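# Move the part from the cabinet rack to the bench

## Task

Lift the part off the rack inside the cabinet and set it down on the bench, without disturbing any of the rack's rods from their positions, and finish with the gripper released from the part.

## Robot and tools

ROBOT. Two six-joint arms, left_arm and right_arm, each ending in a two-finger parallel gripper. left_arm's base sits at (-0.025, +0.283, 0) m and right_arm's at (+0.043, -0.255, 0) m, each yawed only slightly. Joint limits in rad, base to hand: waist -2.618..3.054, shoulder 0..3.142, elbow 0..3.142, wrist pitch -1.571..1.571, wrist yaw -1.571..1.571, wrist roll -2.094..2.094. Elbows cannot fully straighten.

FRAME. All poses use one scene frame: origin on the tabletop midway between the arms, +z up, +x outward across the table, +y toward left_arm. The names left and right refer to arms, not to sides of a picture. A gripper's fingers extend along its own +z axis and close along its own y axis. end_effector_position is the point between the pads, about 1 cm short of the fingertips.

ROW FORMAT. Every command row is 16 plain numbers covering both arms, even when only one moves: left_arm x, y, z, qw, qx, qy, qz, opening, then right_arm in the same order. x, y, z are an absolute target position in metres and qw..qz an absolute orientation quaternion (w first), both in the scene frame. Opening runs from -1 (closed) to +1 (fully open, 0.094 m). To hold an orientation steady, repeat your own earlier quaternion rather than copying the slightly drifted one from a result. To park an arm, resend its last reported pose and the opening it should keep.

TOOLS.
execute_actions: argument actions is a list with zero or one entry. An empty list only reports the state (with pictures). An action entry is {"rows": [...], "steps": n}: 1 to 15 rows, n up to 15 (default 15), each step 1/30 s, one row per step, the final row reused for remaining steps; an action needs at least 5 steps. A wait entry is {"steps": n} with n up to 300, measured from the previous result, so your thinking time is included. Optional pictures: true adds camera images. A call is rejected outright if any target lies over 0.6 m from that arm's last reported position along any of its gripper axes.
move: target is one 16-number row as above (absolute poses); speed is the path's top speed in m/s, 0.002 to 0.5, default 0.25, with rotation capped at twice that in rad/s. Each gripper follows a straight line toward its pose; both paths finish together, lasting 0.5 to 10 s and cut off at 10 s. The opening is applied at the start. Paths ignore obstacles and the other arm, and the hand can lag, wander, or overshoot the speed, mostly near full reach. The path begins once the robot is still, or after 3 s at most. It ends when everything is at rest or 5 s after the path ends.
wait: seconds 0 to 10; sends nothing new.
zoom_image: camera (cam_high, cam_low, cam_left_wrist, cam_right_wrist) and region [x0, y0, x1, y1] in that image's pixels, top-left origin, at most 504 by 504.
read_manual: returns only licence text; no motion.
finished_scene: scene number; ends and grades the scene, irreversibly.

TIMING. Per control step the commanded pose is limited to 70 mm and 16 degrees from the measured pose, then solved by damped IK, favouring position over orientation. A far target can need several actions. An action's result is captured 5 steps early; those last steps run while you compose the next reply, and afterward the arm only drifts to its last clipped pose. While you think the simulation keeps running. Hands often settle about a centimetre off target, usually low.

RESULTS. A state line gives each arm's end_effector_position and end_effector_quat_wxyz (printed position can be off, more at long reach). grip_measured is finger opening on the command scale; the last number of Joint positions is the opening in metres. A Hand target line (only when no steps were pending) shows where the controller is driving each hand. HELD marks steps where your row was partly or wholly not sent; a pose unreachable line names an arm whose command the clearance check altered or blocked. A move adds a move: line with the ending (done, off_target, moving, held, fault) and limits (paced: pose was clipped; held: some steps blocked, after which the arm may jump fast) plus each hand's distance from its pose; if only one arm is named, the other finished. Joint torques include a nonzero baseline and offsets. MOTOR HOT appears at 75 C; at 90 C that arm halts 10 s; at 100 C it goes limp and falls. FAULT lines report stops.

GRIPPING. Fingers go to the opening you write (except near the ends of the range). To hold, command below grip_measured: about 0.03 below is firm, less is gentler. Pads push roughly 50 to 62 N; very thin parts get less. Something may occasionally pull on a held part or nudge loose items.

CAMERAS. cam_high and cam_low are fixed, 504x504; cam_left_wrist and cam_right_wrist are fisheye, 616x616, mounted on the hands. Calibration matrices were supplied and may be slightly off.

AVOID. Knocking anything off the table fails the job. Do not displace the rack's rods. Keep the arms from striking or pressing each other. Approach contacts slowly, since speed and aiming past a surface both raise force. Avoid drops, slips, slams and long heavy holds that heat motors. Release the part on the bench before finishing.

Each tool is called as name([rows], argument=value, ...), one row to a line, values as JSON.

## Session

execute_actions(actions=[])

Scene clock: 0.00 s of 4320.00 s.
left_arm: end_effector_position=(+0.1834, +0.1458, +0.2194) grip_measured=+1.000 end_effector_quat_wxyz=(+0.010, +0.876, +0.202, +0.438) | right_arm: end_effector_position=(+0.5953, -0.1159, +0.3018) grip_measured=+1.000 end_effector_quat_wxyz=(+0.294, -0.058, +0.666, +0.684)
Joint positions: left_arm=[-1.106  1.16   1.067 -1.238 -0.883  1.628  0.094] | right_arm=[-0.137  2.266  1.761  0.906 -1.292  1.464  0.094]
Joint velocities: left_arm=[ 0.012 -0.007 -0.012 -0.007  0.022  0.022  0.   ] | right_arm=[-0.012 -0.007  0.012 -0.007 -0.007 -0.051  0.   ]
Joint torques (N m, as the arm reports them, + toward a larger angle): no reading
Motor temperatures (°C, as the motors report them): left_arm=[24 22 24 25 23 24] | right_arm=[22 21 22 21 25 23]
Hand target (left_arm): +0.184, +0.146, +0.225; +0.015, +0.872, +0.206, +0.443
Hand target (right_arm): +0.595, -0.116, +0.306; +0.302, -0.063, +0.663, +0.682
camera_calibration (this result's frames):
cam_left_wrist: T_world_to_cam=[[-0.513406, 0.794621, -0.324024, 0.0464049], [-0.130374, 0.300977, 0.944677, -0.197491], [0.848184, 0.527247, -0.0509257, -0.115797], [0, 0, 0, 1]] pos_world=[0.0962945, 0.0836197, 0.195704]
cam_right_wrist: T_world_to_cam=[[0.64397, -0.173558, -0.745104, -0.184113], [-0.745016, -0.36369, -0.559178, 0.599208], [-0.173937, 0.915209, -0.363509, 0.423866], [0, 0, 0, 1]] pos_world=[0.638709, -0.201954, 0.35196]

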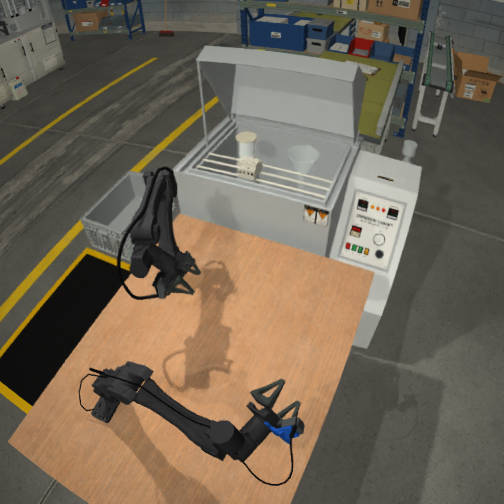

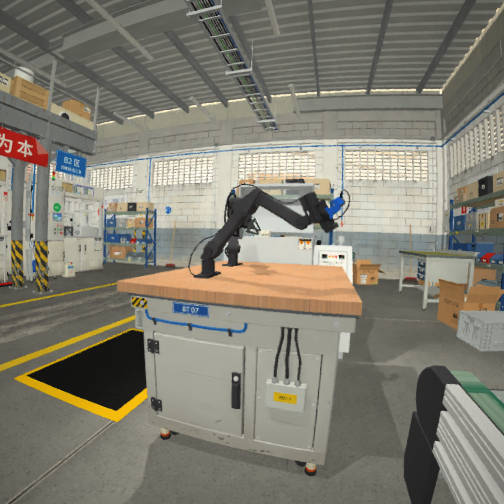

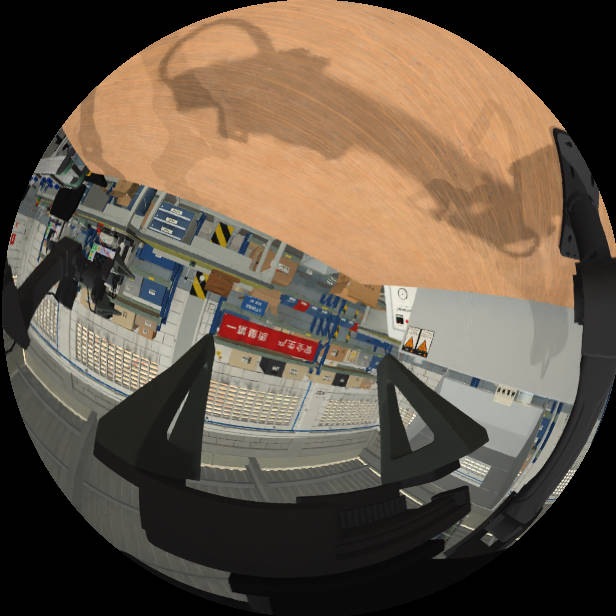

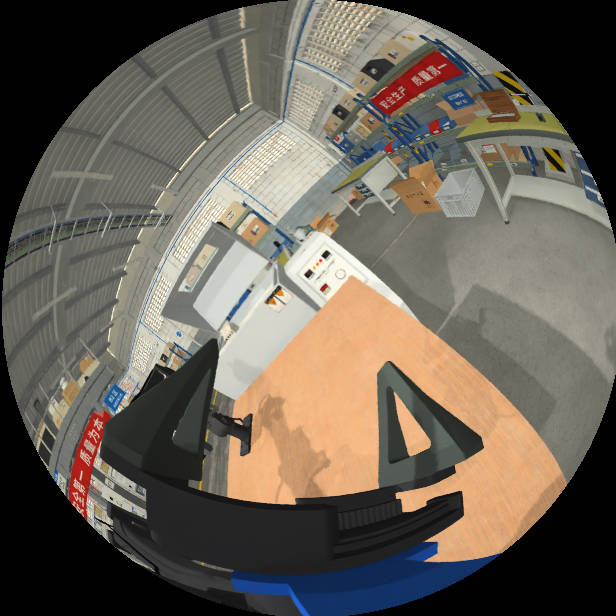

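move(target=[0.33,0.22,0.33,0.332,0.462,0.8,0.19,1,0.595,-0.116,0.306,0.302,-0.063,0.663,0.682,1], speed=0.4)

move(target=[0.24,0.54,0.38,0.354,-0.354,0.854,0.146,1,0.595,-0.116,0.306,0.302,-0.063,0.663,0.682,1], speed=0.4)

move(target=[0.06,0.74,0.31,0.2706,-0.653,0.653,0.2706,1,0.595,-0.116,0.306,0.302,-0.063,0.663,0.682,1], speed=0.3)

Scene clock: 3.20 s of 4320.00 s.
left_arm: end_effector_position=(+0.3287, +0.2206, +0.3172) grip_measured=+1.000 end_effector_quat_wxyz=(+0.317, +0.467, +0.805, +0.182) | right_arm: end_effector_position=(+0.5953, -0.1159, +0.3018) grip_measured=+1.000 end_effector_quat_wxyz=(+0.294, -0.058, +0.666, +0.684)
Joint positions: left_arm=[-0.199  1.39   1.654 -1.103 -0.177  0.852  0.094] | right_arm=[-0.137  2.266  1.761  0.906 -1.292  1.464  0.094]
Joint velocities: left_arm=[ 0.007  0.007 -0.027 -0.022 -0.037 -0.022  0.   ] | right_arm=[ 0.007 -0.007  0.002 -0.022 -0.007 -0.051  0.   ]
Joint torques (N m, as the arm reports them, + toward a larger angle): left_arm=[ 0.68 -3.5   9.64  0.99  0.   -0.05] | right_arm=[  0.04 -11.92   8.5    1.39   0.33  -0.04]
Motor temperatures (°C, as the motors report them): left_arm=[24 22 24 25 23 24] | right_arm=[22 22 22 22 25 23]
Hand target (left_arm): +0.330, +0.220, +0.324; +0.324, +0.459, +0.808, +0.176
Hand target (right_arm): +0.595, -0.116, +0.306; +0.302, -0.063, +0.663, +0.682
Off the commanded pose (left_arm): 0.013 m, 2 deg.
Off the commanded pose (right_arm): 0.004 m, 1 deg.
Kept back: nothing.
move: off_target (left_arm)
camera_calibration (this result's frames):
cam_left_wrist: T_world_to_cam=[[-0.578918, -0.685658, -0.441278, 0.478592], [-0.796152, 0.592182, 0.124349, 0.12137], [0.176056, 0.423312, -0.888713, 0.236067], [0, 0, 0, 1]] pos_world=[0.332133, 0.156348, 0.405896]
cam_right_wrist: T_world_to_cam=[[0.64397, -0.173558, -0.745104, -0.184113], [-0.745016, -0.36369, -0.559178, 0.599208], [-0.173937, 0.915209, -0.363509, 0.423866], [0, 0, 0, 1]] pos_world=[0.638709, -0.201954, 0.35196]

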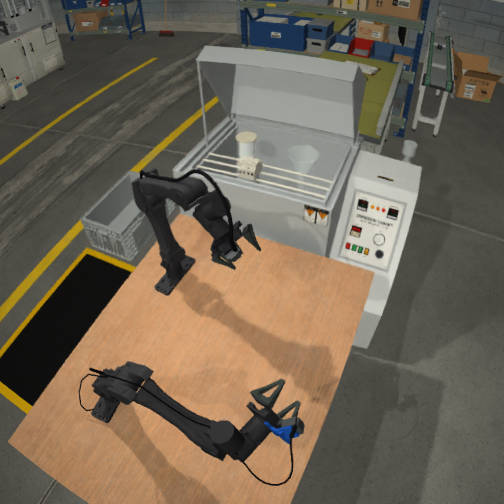

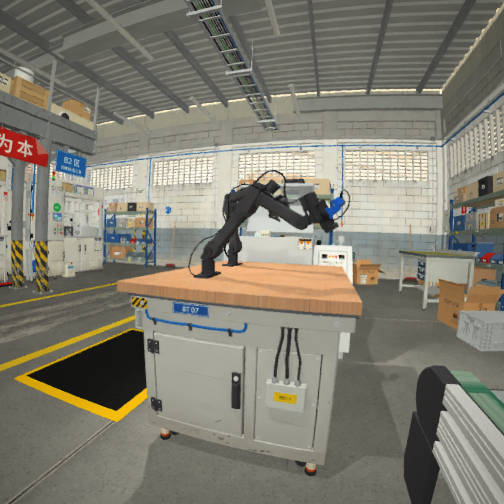

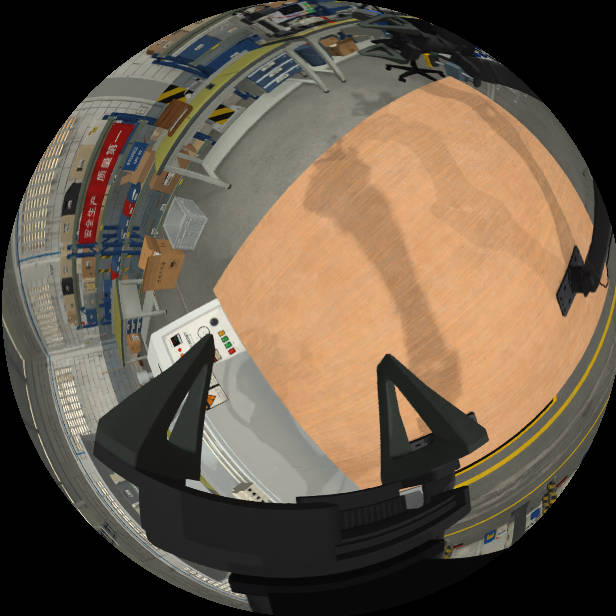

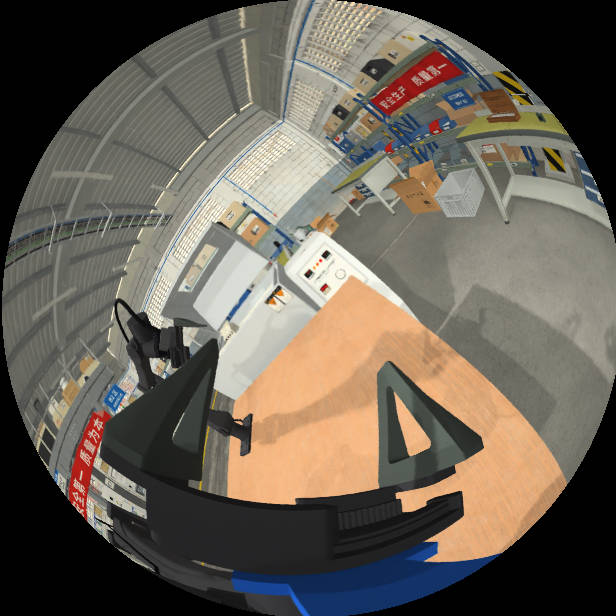

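Scene clock: 6.00 s of 4320.00 s.
left_arm: end_effector_position=(+0.2374, +0.5405, +0.3741) grip_measured=+1.000 end_effector_quat_wxyz=(+0.348, -0.357, +0.857, +0.133) | right_arm: end_effector_position=(+0.5953, -0.1159, +0.3018) grip_measured=+1.000 end_effector_quat_wxyz=(+0.294, -0.058, +0.666, +0.684)
Joint positions: left_arm=[ 0.847  1.534  2.041 -1.314  0.014 -0.015  0.094] | right_arm=[-0.137  2.266  1.761  0.906 -1.292  1.464  0.094]
Joint velocities: left_arm=[ 0.007  0.007 -0.002 -0.051 -0.037 -0.051  0.   ] | right_arm=[-0.012 -0.012  0.002 -0.051 -0.051 -0.022  0.   ]
Joint torques (N m, as the arm reports them, + toward a larger angle): left_arm=[ 0.49 -4.13  8.66  1.03  0.09 -0.05] | right_arm=[  0.07 -11.95   8.49   1.39   0.32  -0.03]
Motor temperatures (°C, as the motors report them): left_arm=[24 22 24 25 23 24] | right_arm=[22 23 22 22 25 23]
Hand target (left_arm): +0.237, +0.541, +0.380; +0.353, -0.361, +0.854, +0.130
Hand target (right_arm): +0.595, -0.116, +0.306; +0.302, -0.063, +0.663, +0.682
Off the commanded pose (left_arm): 0.006 m, 2 deg.
Off the commanded pose (right_arm): 0.004 m, 1 deg.
Kept back: nothing.
move: done
camera_calibration (this result's frames):
cam_left_wrist: T_world_to_cam=[[0.76604, -0.599785, 0.231172, 0.0529004], [-0.603243, -0.795009, -0.0637013, 0.626505], [0.221991, -0.0906549, -0.970825, 0.464906], [0, 0, 0, 1]] pos_world=[0.234206, 0.571952, 0.479023]
cam_right_wrist: T_world_to_cam=[[0.64397, -0.173558, -0.745104, -0.184113], [-0.745016, -0.36369, -0.559178, 0.599208], [-0.173937, 0.915209, -0.363509, 0.423866], [0, 0, 0, 1]] pos_world=[0.638709, -0.201954, 0.35196]

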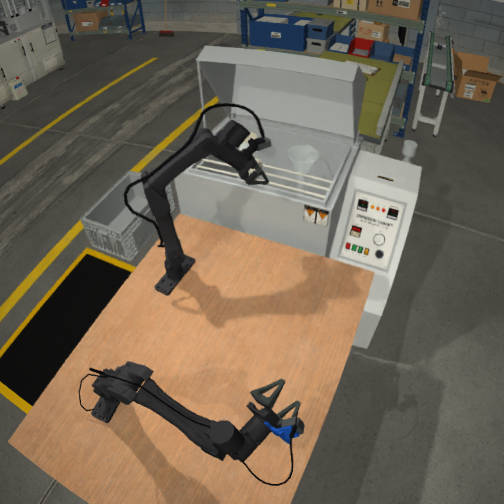

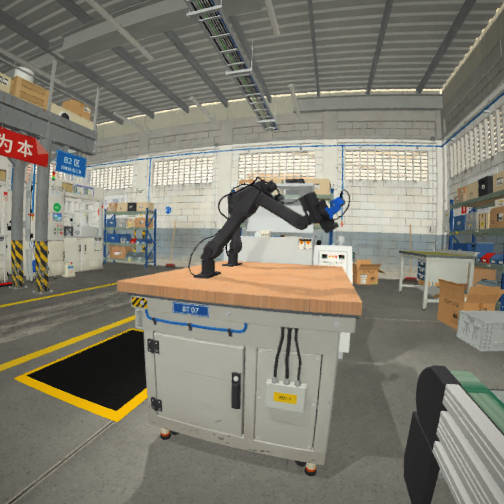

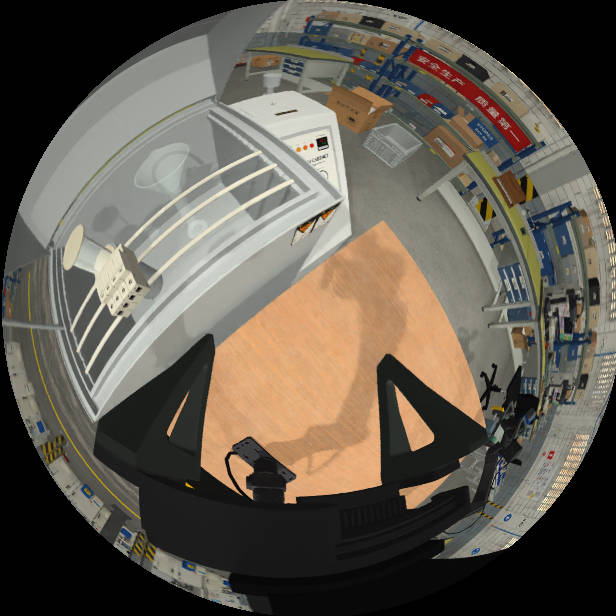

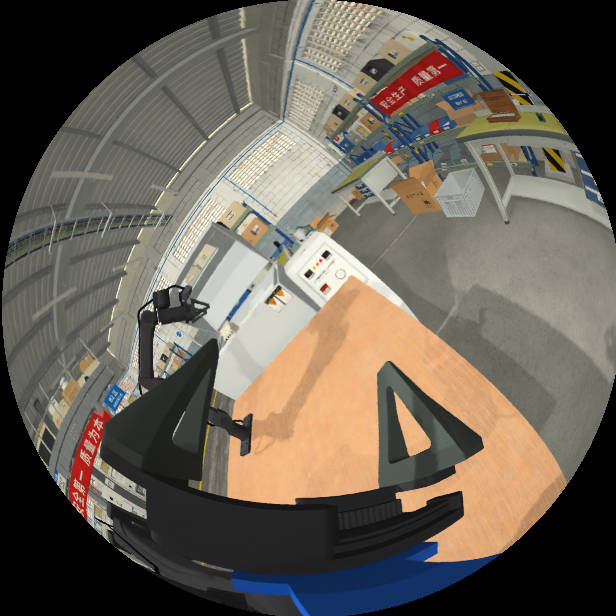

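Scene clock: 7.90 s of 4320.00 s.
left_arm: end_effector_position=(+0.0580, +0.7279, +0.2854) grip_measured=+1.000 end_effector_quat_wxyz=(-0.250, +0.659, -0.668, -0.241) | right_arm: end_effector_position=(+0.5953, -0.1159, +0.3018) grip_measured=+1.000 end_effector_quat_wxyz=(+0.294, -0.058, +0.666, +0.684)
Joint positions: left_arm=[ 1.397  1.72   1.866 -1.02  -0.14  -0.177  0.094] | right_arm=[-0.137  2.266  1.761  0.906 -1.292  1.464  0.094]
Joint velocities: left_arm=[-0.002 -0.007 -0.012 -0.037 -0.081 -0.022  0.   ] | right_arm=[-0.007  0.002 -0.002  0.022 -0.081 -0.051  0.   ]
Joint torques (N m, as the arm reports them, + toward a larger angle): left_arm=[ 0.11 -8.53 10.35  1.29 -0.11 -0.13] | right_arm=[  0.04 -11.91   8.5    1.39   0.33  -0.03]
Motor temperatures (°C, as the motors report them): left_arm=[24 22 24 25 23 24] | right_arm=[22 23 22 22 25 23]
Hand target (left_arm): +0.056, +0.735, +0.308; -0.276, +0.657, -0.651, -0.263
Hand target (right_arm): +0.595, -0.116, +0.306; +0.302, -0.063, +0.663, +0.682
Off the commanded pose (left_arm): 0.028 m, 5 deg.
Off the commanded pose (right_arm): 0.004 m, 1 deg.
Kept back: nothing.
move: off_target (left_arm)
camera_calibration (this result's frames):
cam_left_wrist: T_world_to_cam=[[0.970176, 0.117212, 0.21218, -0.205077], [0.122453, -0.992406, -0.011684, 0.748357], [0.209199, 0.0373175, -0.977161, 0.345004], [0, 0, 0, 1]] pos_world=[0.0351476, 0.753837, 0.389382]
cam_right_wrist: T_world_to_cam=[[0.64397, -0.173558, -0.745104, -0.184113], [-0.745016, -0.36369, -0.559178, 0.599208], [-0.173937, 0.915209, -0.363509, 0.423866], [0, 0, 0, 1]] pos_world=[0.638709, -0.201954, 0.35196]

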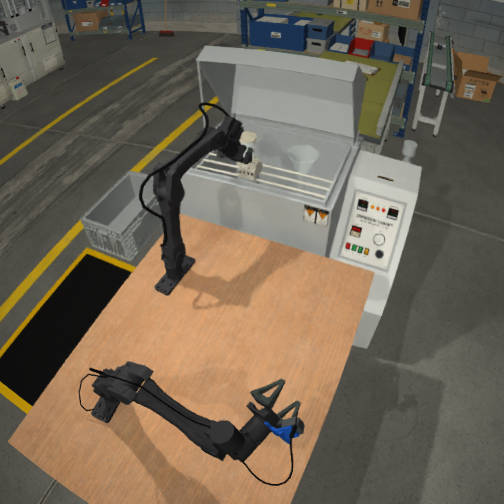

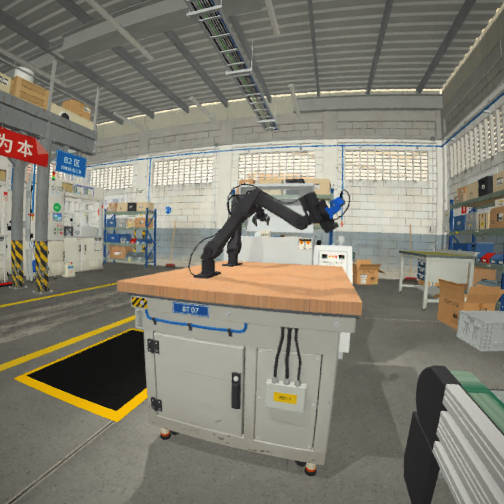

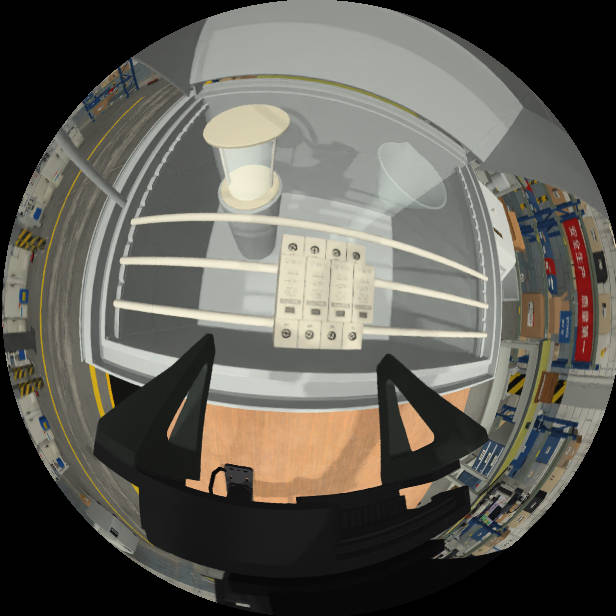

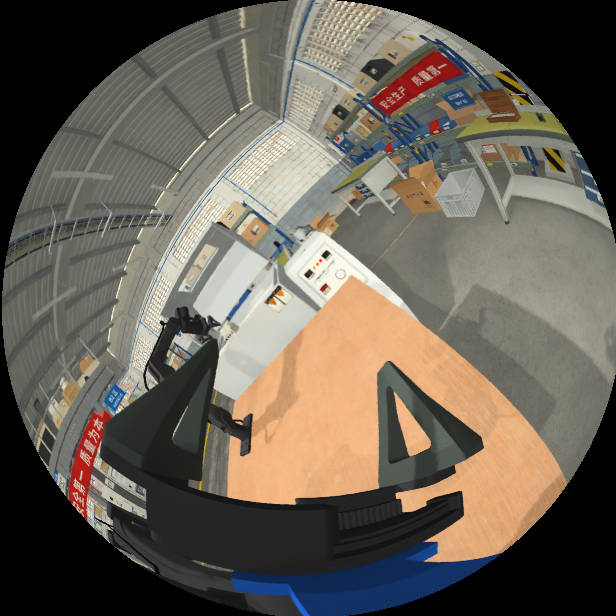

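move(target=[0.074,0.768,0.26,0.259,-0.681,0.624,0.282,1,0.595,-0.116,0.306,0.302,-0.063,0.663,0.682,1], speed=0.08)

Scene clock: 9.47 s of 4320.00 s.
left_arm: end_effector_position=(+0.0724, +0.7642, +0.2608) grip_measured=+1.000 end_effector_quat_wxyz=(-0.257, +0.680, -0.629, -0.275) | right_arm: end_effector_position=(+0.5953, -0.1159, +0.3018) grip_measured=+1.000 end_effector_quat_wxyz=(+0.294, -0.058, +0.666, +0.684)
Joint positions: left_arm=[ 1.346  1.805  1.826 -0.853 -0.252 -0.271  0.094] | right_arm=[-0.137  2.266  1.761  0.906 -1.292  1.464  0.094]
Joint velocities: left_arm=[ 0.002 -0.002 -0.007  0.007  0.007  0.007  0.   ] | right_arm=[-0.012 -0.022 -0.002 -0.007  0.007 -0.066  0.   ]
Joint torques (N m, as the arm reports them, + toward a larger angle): left_arm=[-0.56 -8.88  6.27  1.24 -0.24 -0.11] | right_arm=[  0.08 -11.91   8.48   1.39   0.32  -0.03]
Motor temperatures (°C, as the motors report them): left_arm=[24 22 24 26 23 24] | right_arm=[22 24 22 22 25 23]
Hand target (left_arm): +0.074, +0.768, +0.259; -0.259, +0.681, -0.624, -0.282
Hand target (right_arm): +0.595, -0.116, +0.306; +0.302, -0.063, +0.663, +0.682
Off the commanded pose (left_arm): 0.004 m, 1 deg.
Off the commanded pose (right_arm): 0.004 m, 1 deg.
Kept back: nothing.
move: done
camera_calibration (this result's frames):
cam_left_wrist: T_world_to_cam=[[0.957391, 0.192874, 0.214946, -0.275736], [0.213205, -0.974079, -0.0755855, 0.778403], [0.194796, 0.118192, -0.973697, 0.25493], [0, 0, 0, 1]] pos_world=[0.0483679, 0.781278, 0.366329]
cam_right_wrist: T_world_to_cam=[[0.64397, -0.173558, -0.745104, -0.184113], [-0.745016, -0.36369, -0.559178, 0.599208], [-0.173937, 0.915209, -0.363509, 0.423866], [0, 0, 0, 1]] pos_world=[0.638709, -0.201954, 0.35196]

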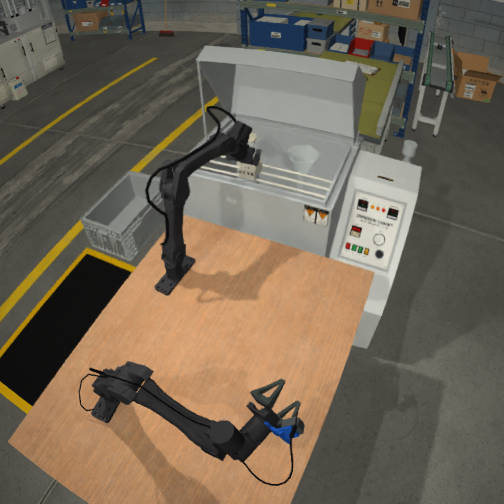

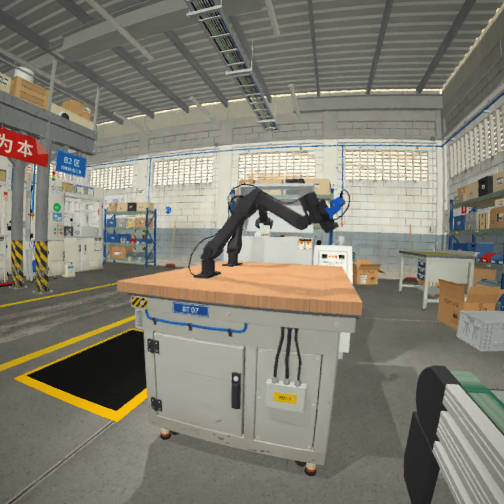

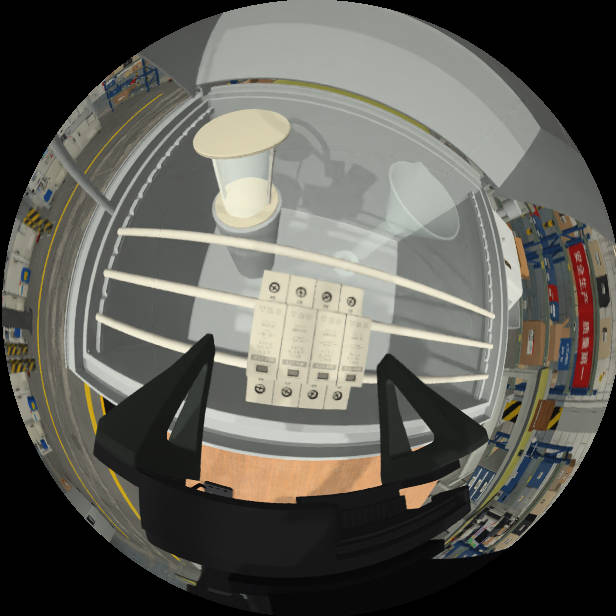

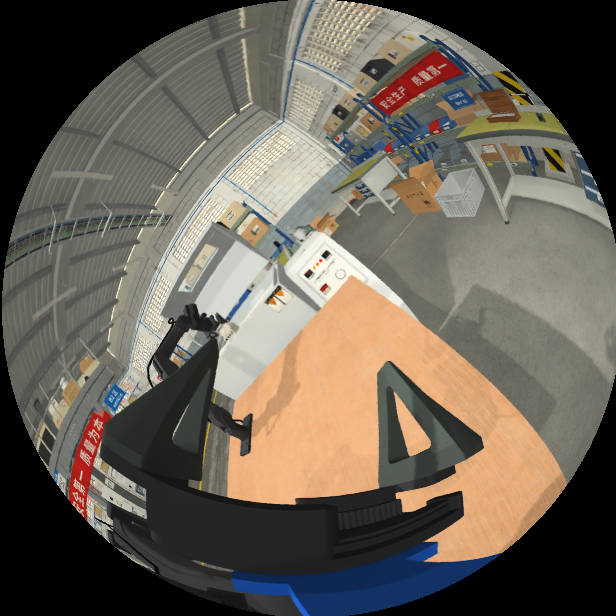

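move(target=[0.078,0.78,0.205,0.259,-0.681,0.624,0.282,1,0.595,-0.116,0.306,0.302,-0.063,0.663,0.682,1], speed=0.05)

Scene clock: 11.40 s of 4320.00 s.
left_arm: end_effector_position=(+0.0758, +0.7760, +0.2050) grip_measured=+1.000 end_effector_quat_wxyz=(-0.255, +0.681, -0.629, -0.275) | right_arm: end_effector_position=(+0.5953, -0.1159, +0.3018) grip_measured=+1.000 end_effector_quat_wxyz=(+0.294, -0.058, +0.666, +0.684)
Joint positions: left_arm=[ 1.346  1.825  1.629 -0.642 -0.253 -0.274  0.094] | right_arm=[-0.137  2.266  1.761  0.906 -1.292  1.464  0.094]
Joint velocities: left_arm=[ 0.002 -0.007 -0.017  0.007 -0.007 -0.051  0.   ] | right_arm=[-0.012  0.002  0.007  0.037 -0.081  0.051  0.   ]
Joint torques (N m, as the arm reports them, + toward a larger angle): left_arm=[-0.69 -9.47  6.48  1.26 -0.2  -0.05] | right_arm=[  0.03 -11.92   8.5    1.39   0.33  -0.03]
Motor temperatures (°C, as the motors report them): left_arm=[24 23 24 26 23 24] | right_arm=[22 24 22 22 25 23]
Hand target (left_arm): +0.077, +0.779, +0.205; -0.259, +0.681, -0.624, -0.282
Hand target (right_arm): +0.595, -0.116, +0.306; +0.302, -0.063, +0.663, +0.682
Off the commanded pose (left_arm): 0.005 m, 1 deg.
Off the commanded pose (right_arm): 0.004 m, 1 deg.
Kept back: nothing.
move: done
camera_calibration (this result's frames):
cam_left_wrist: T_world_to_cam=[[0.957062, 0.19612, 0.213468, -0.27146], [0.215505, -0.973885, -0.0714551, 0.78386], [0.19388, 0.114391, -0.974333, 0.201755], [0, 0, 0, 1]] pos_world=[0.0517618, 0.793549, 0.310535]
cam_right_wrist: T_world_to_cam=[[0.64397, -0.173558, -0.745104, -0.184113], [-0.745016, -0.36369, -0.559178, 0.599208], [-0.173937, 0.915209, -0.363509, 0.423866], [0, 0, 0, 1]] pos_world=[0.638709, -0.201954, 0.35196]

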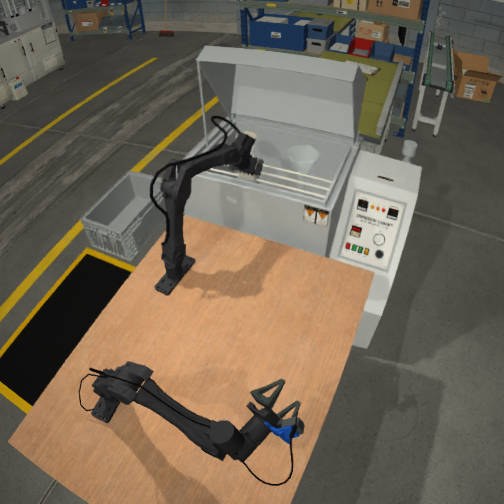

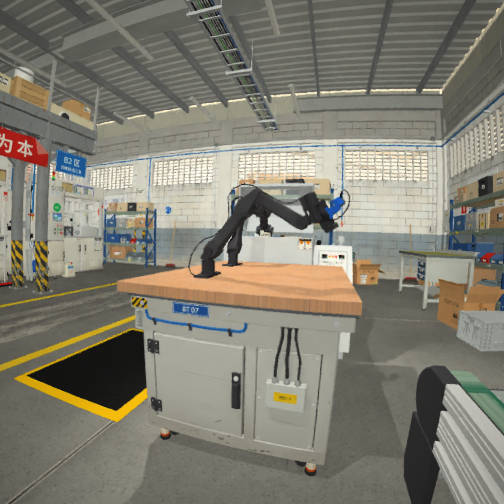

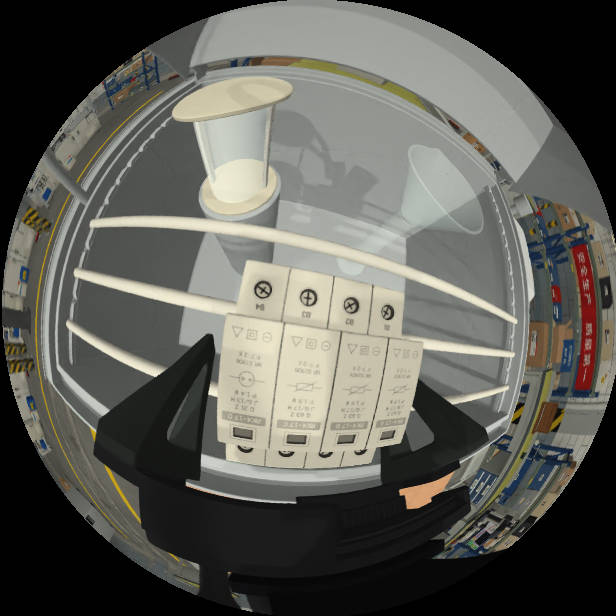

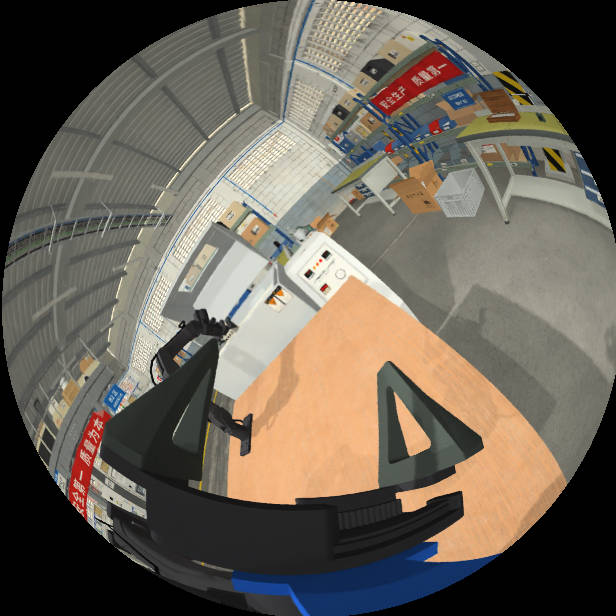

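move(target=[0.083,0.78,0.206,0.259,-0.681,0.624,0.282,0.48,0.595,-0.116,0.306,0.302,-0.063,0.663,0.682,1], speed=0.03)

move(target=[0.083,0.78,0.32,0.259,-0.681,0.624,0.282,0.48,0.595,-0.116,0.306,0.302,-0.063,0.663,0.682,1], speed=0.1)

Scene clock: 12.33 s of 4320.00 s.
left_arm: end_effector_position=(+0.0775, +0.7759, +0.2050) grip_measured=+0.522 end_effector_quat_wxyz=(-0.255, +0.684, -0.625, -0.277) | right_arm: end_effector_position=(+0.5953, -0.1159, +0.3018) grip_measured=+1.000 end_effector_quat_wxyz=(+0.294, -0.058, +0.666, +0.684)
Joint positions: left_arm=[ 1.338  1.826  1.629 -0.641 -0.267 -0.287  0.071] | right_arm=[-0.137  2.266  1.761  0.906 -1.292  1.464  0.094]
Joint velocities: left_arm=[ 0.002 -0.007 -0.007 -0.022 -0.007 -0.037  0.   ] | right_arm=[-0.012 -0.002 -0.017 -0.022 -0.022  0.051  0.   ]
Joint torques (N m, as the arm reports them, + toward a larger angle): left_arm=[-1.3  -8.49  8.13  1.23 -0.16  0.09] | right_arm=[  0.05 -11.94   8.5    1.39   0.33  -0.04]
Motor temperatures (°C, as the motors report them): left_arm=[24 23 24 26 23 24] | right_arm=[22 24 22 22 25 23]
Hand target (left_arm): +0.083, +0.780, +0.206; -0.259, +0.681, -0.624, -0.282
Hand target (right_arm): +0.595, -0.116, +0.306; +0.302, -0.063, +0.663, +0.682
Off the commanded pose (left_arm): 0.007 m, 1 deg.
Off the commanded pose (right_arm): 0.004 m, 1 deg.
Kept back: nothing.
move: done
camera_calibration (this result's frames):
cam_left_wrist: T_world_to_cam=[[0.954887, 0.205644, 0.214246, -0.280476], [0.225998, -0.971234, -0.0750273, 0.781204], [0.192654, 0.120062, -0.973894, 0.197007], [0, 0, 0, 1]] pos_world=[0.0533178, 0.792757, 0.310567]
cam_right_wrist: T_world_to_cam=[[0.64397, -0.173558, -0.745104, -0.184113], [-0.745016, -0.36369, -0.559178, 0.599208], [-0.173937, 0.915209, -0.363509, 0.423866], [0, 0, 0, 1]] pos_world=[0.638709, -0.201954, 0.35196]

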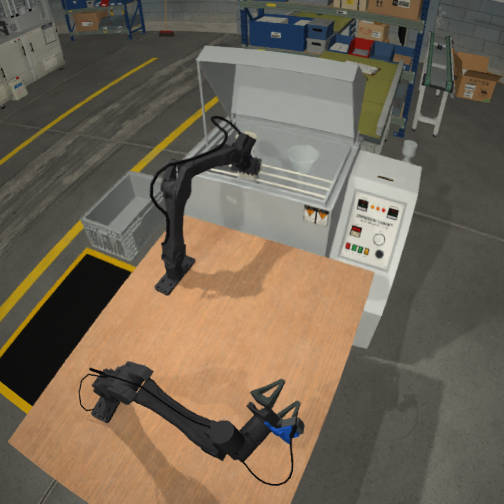

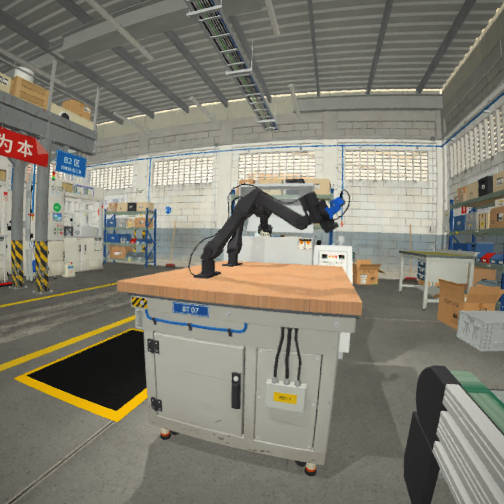

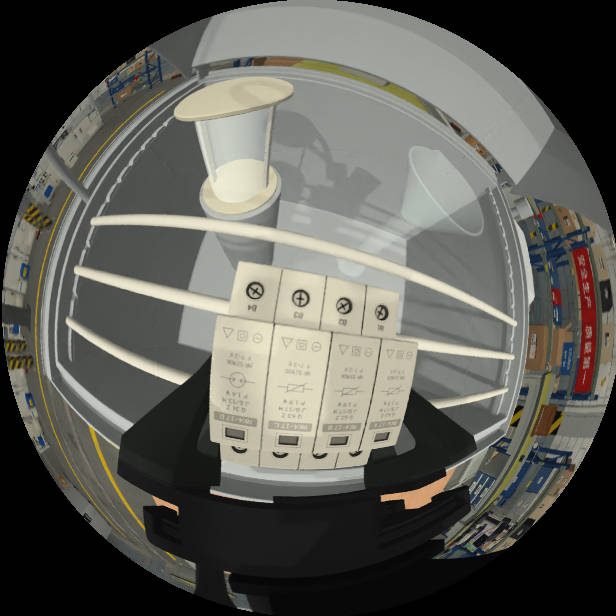

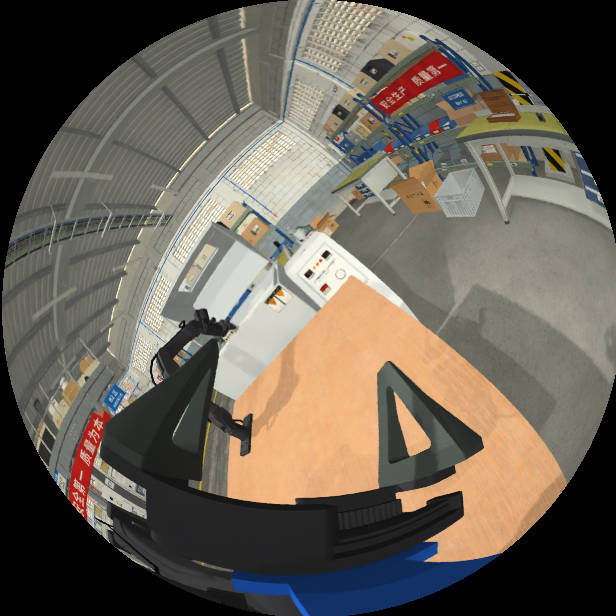

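Scene clock: 14.17 s of 4320.00 s.
left_arm: end_effector_position=(+0.0806, +0.7726, +0.2821) grip_measured=+0.522 end_effector_quat_wxyz=(-0.209, +0.690, -0.646, -0.250) | right_arm: end_effector_position=(+0.5953, -0.1159, +0.3018) grip_measured=+1.000 end_effector_quat_wxyz=(+0.294, -0.058, +0.666, +0.684)
Joint positions: left_arm=[ 1.333  2.035  2.314 -1.229 -0.258 -0.289  0.071] | right_arm=[-0.137  2.266  1.761  0.906 -1.292  1.464  0.094]
Joint velocities: left_arm=[-0.017  0.027 -0.012 -0.007  0.022 -0.037 -0.   ] | right_arm=[-0.017 -0.002 -0.002 -0.037 -0.022  0.11   0.   ]
Joint torques (N m, as the arm reports them, + toward a larger angle): left_arm=[ -0.78 -12.84  10.5    1.38  -0.28   0.  ] | right_arm=[  0.03 -11.93   8.5    1.4    0.34  -0.04]
Motor temperatures (°C, as the motors report them): left_arm=[24 23 25 26 23 24] | right_arm=[22 24 22 23 25 23]
Hand target (left_arm): +0.083, +0.780, +0.320; -0.259, +0.682, -0.624, -0.282
Hand target (right_arm): +0.595, -0.116, +0.306; +0.302, -0.063, +0.663, +0.682
Off the commanded pose (left_arm): 0.039 m, 7 deg.
Off the commanded pose (right_arm): 0.004 m, 1 deg.
Kept back: nothing.
move: off_target (left_arm)
camera_calibration (this result's frames):
cam_left_wrist: T_world_to_cam=[[0.961977, 0.21763, 0.165036, -0.295177], [0.216234, -0.975979, 0.0265974, 0.758841], [0.16686, 0.0101004, -0.985929, 0.362283], [0, 0, 0, 1]] pos_world=[0.0594152, 0.801193, 0.385717]
cam_right_wrist: T_world_to_cam=[[0.64397, -0.173558, -0.745104, -0.184113], [-0.745016, -0.36369, -0.559178, 0.599208], [-0.173937, 0.915209, -0.363509, 0.423866], [0, 0, 0, 1]] pos_world=[0.638709, -0.201954, 0.35196]

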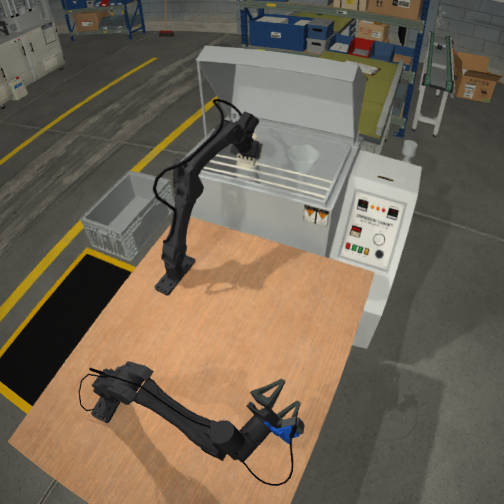

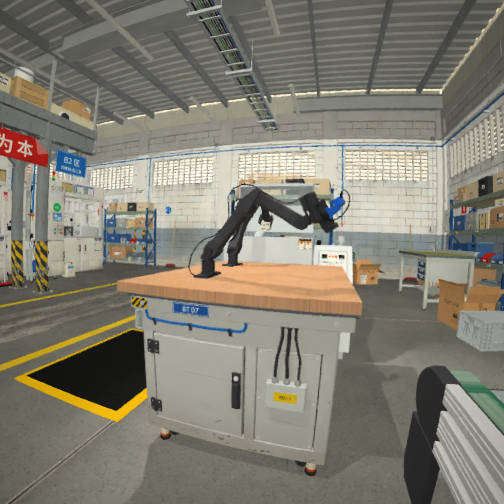

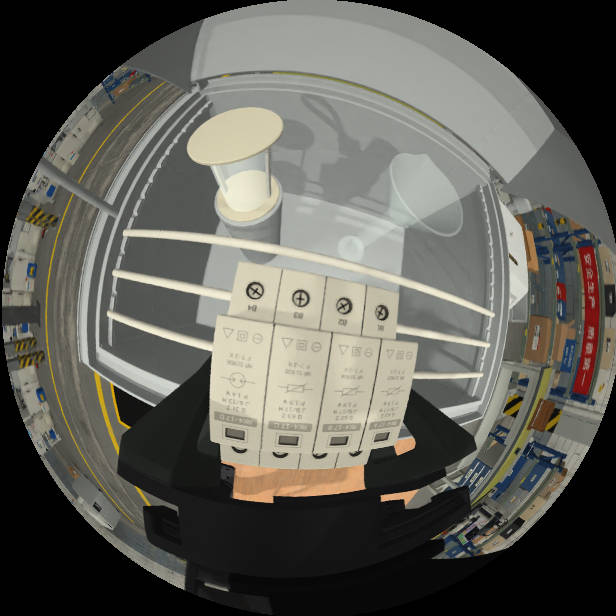

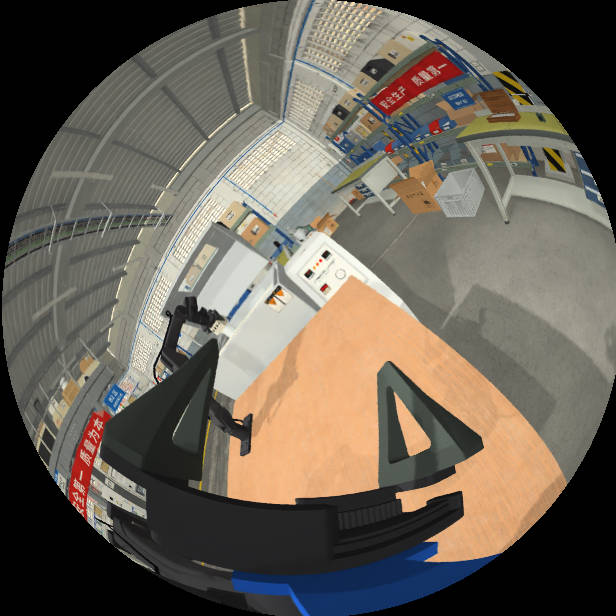

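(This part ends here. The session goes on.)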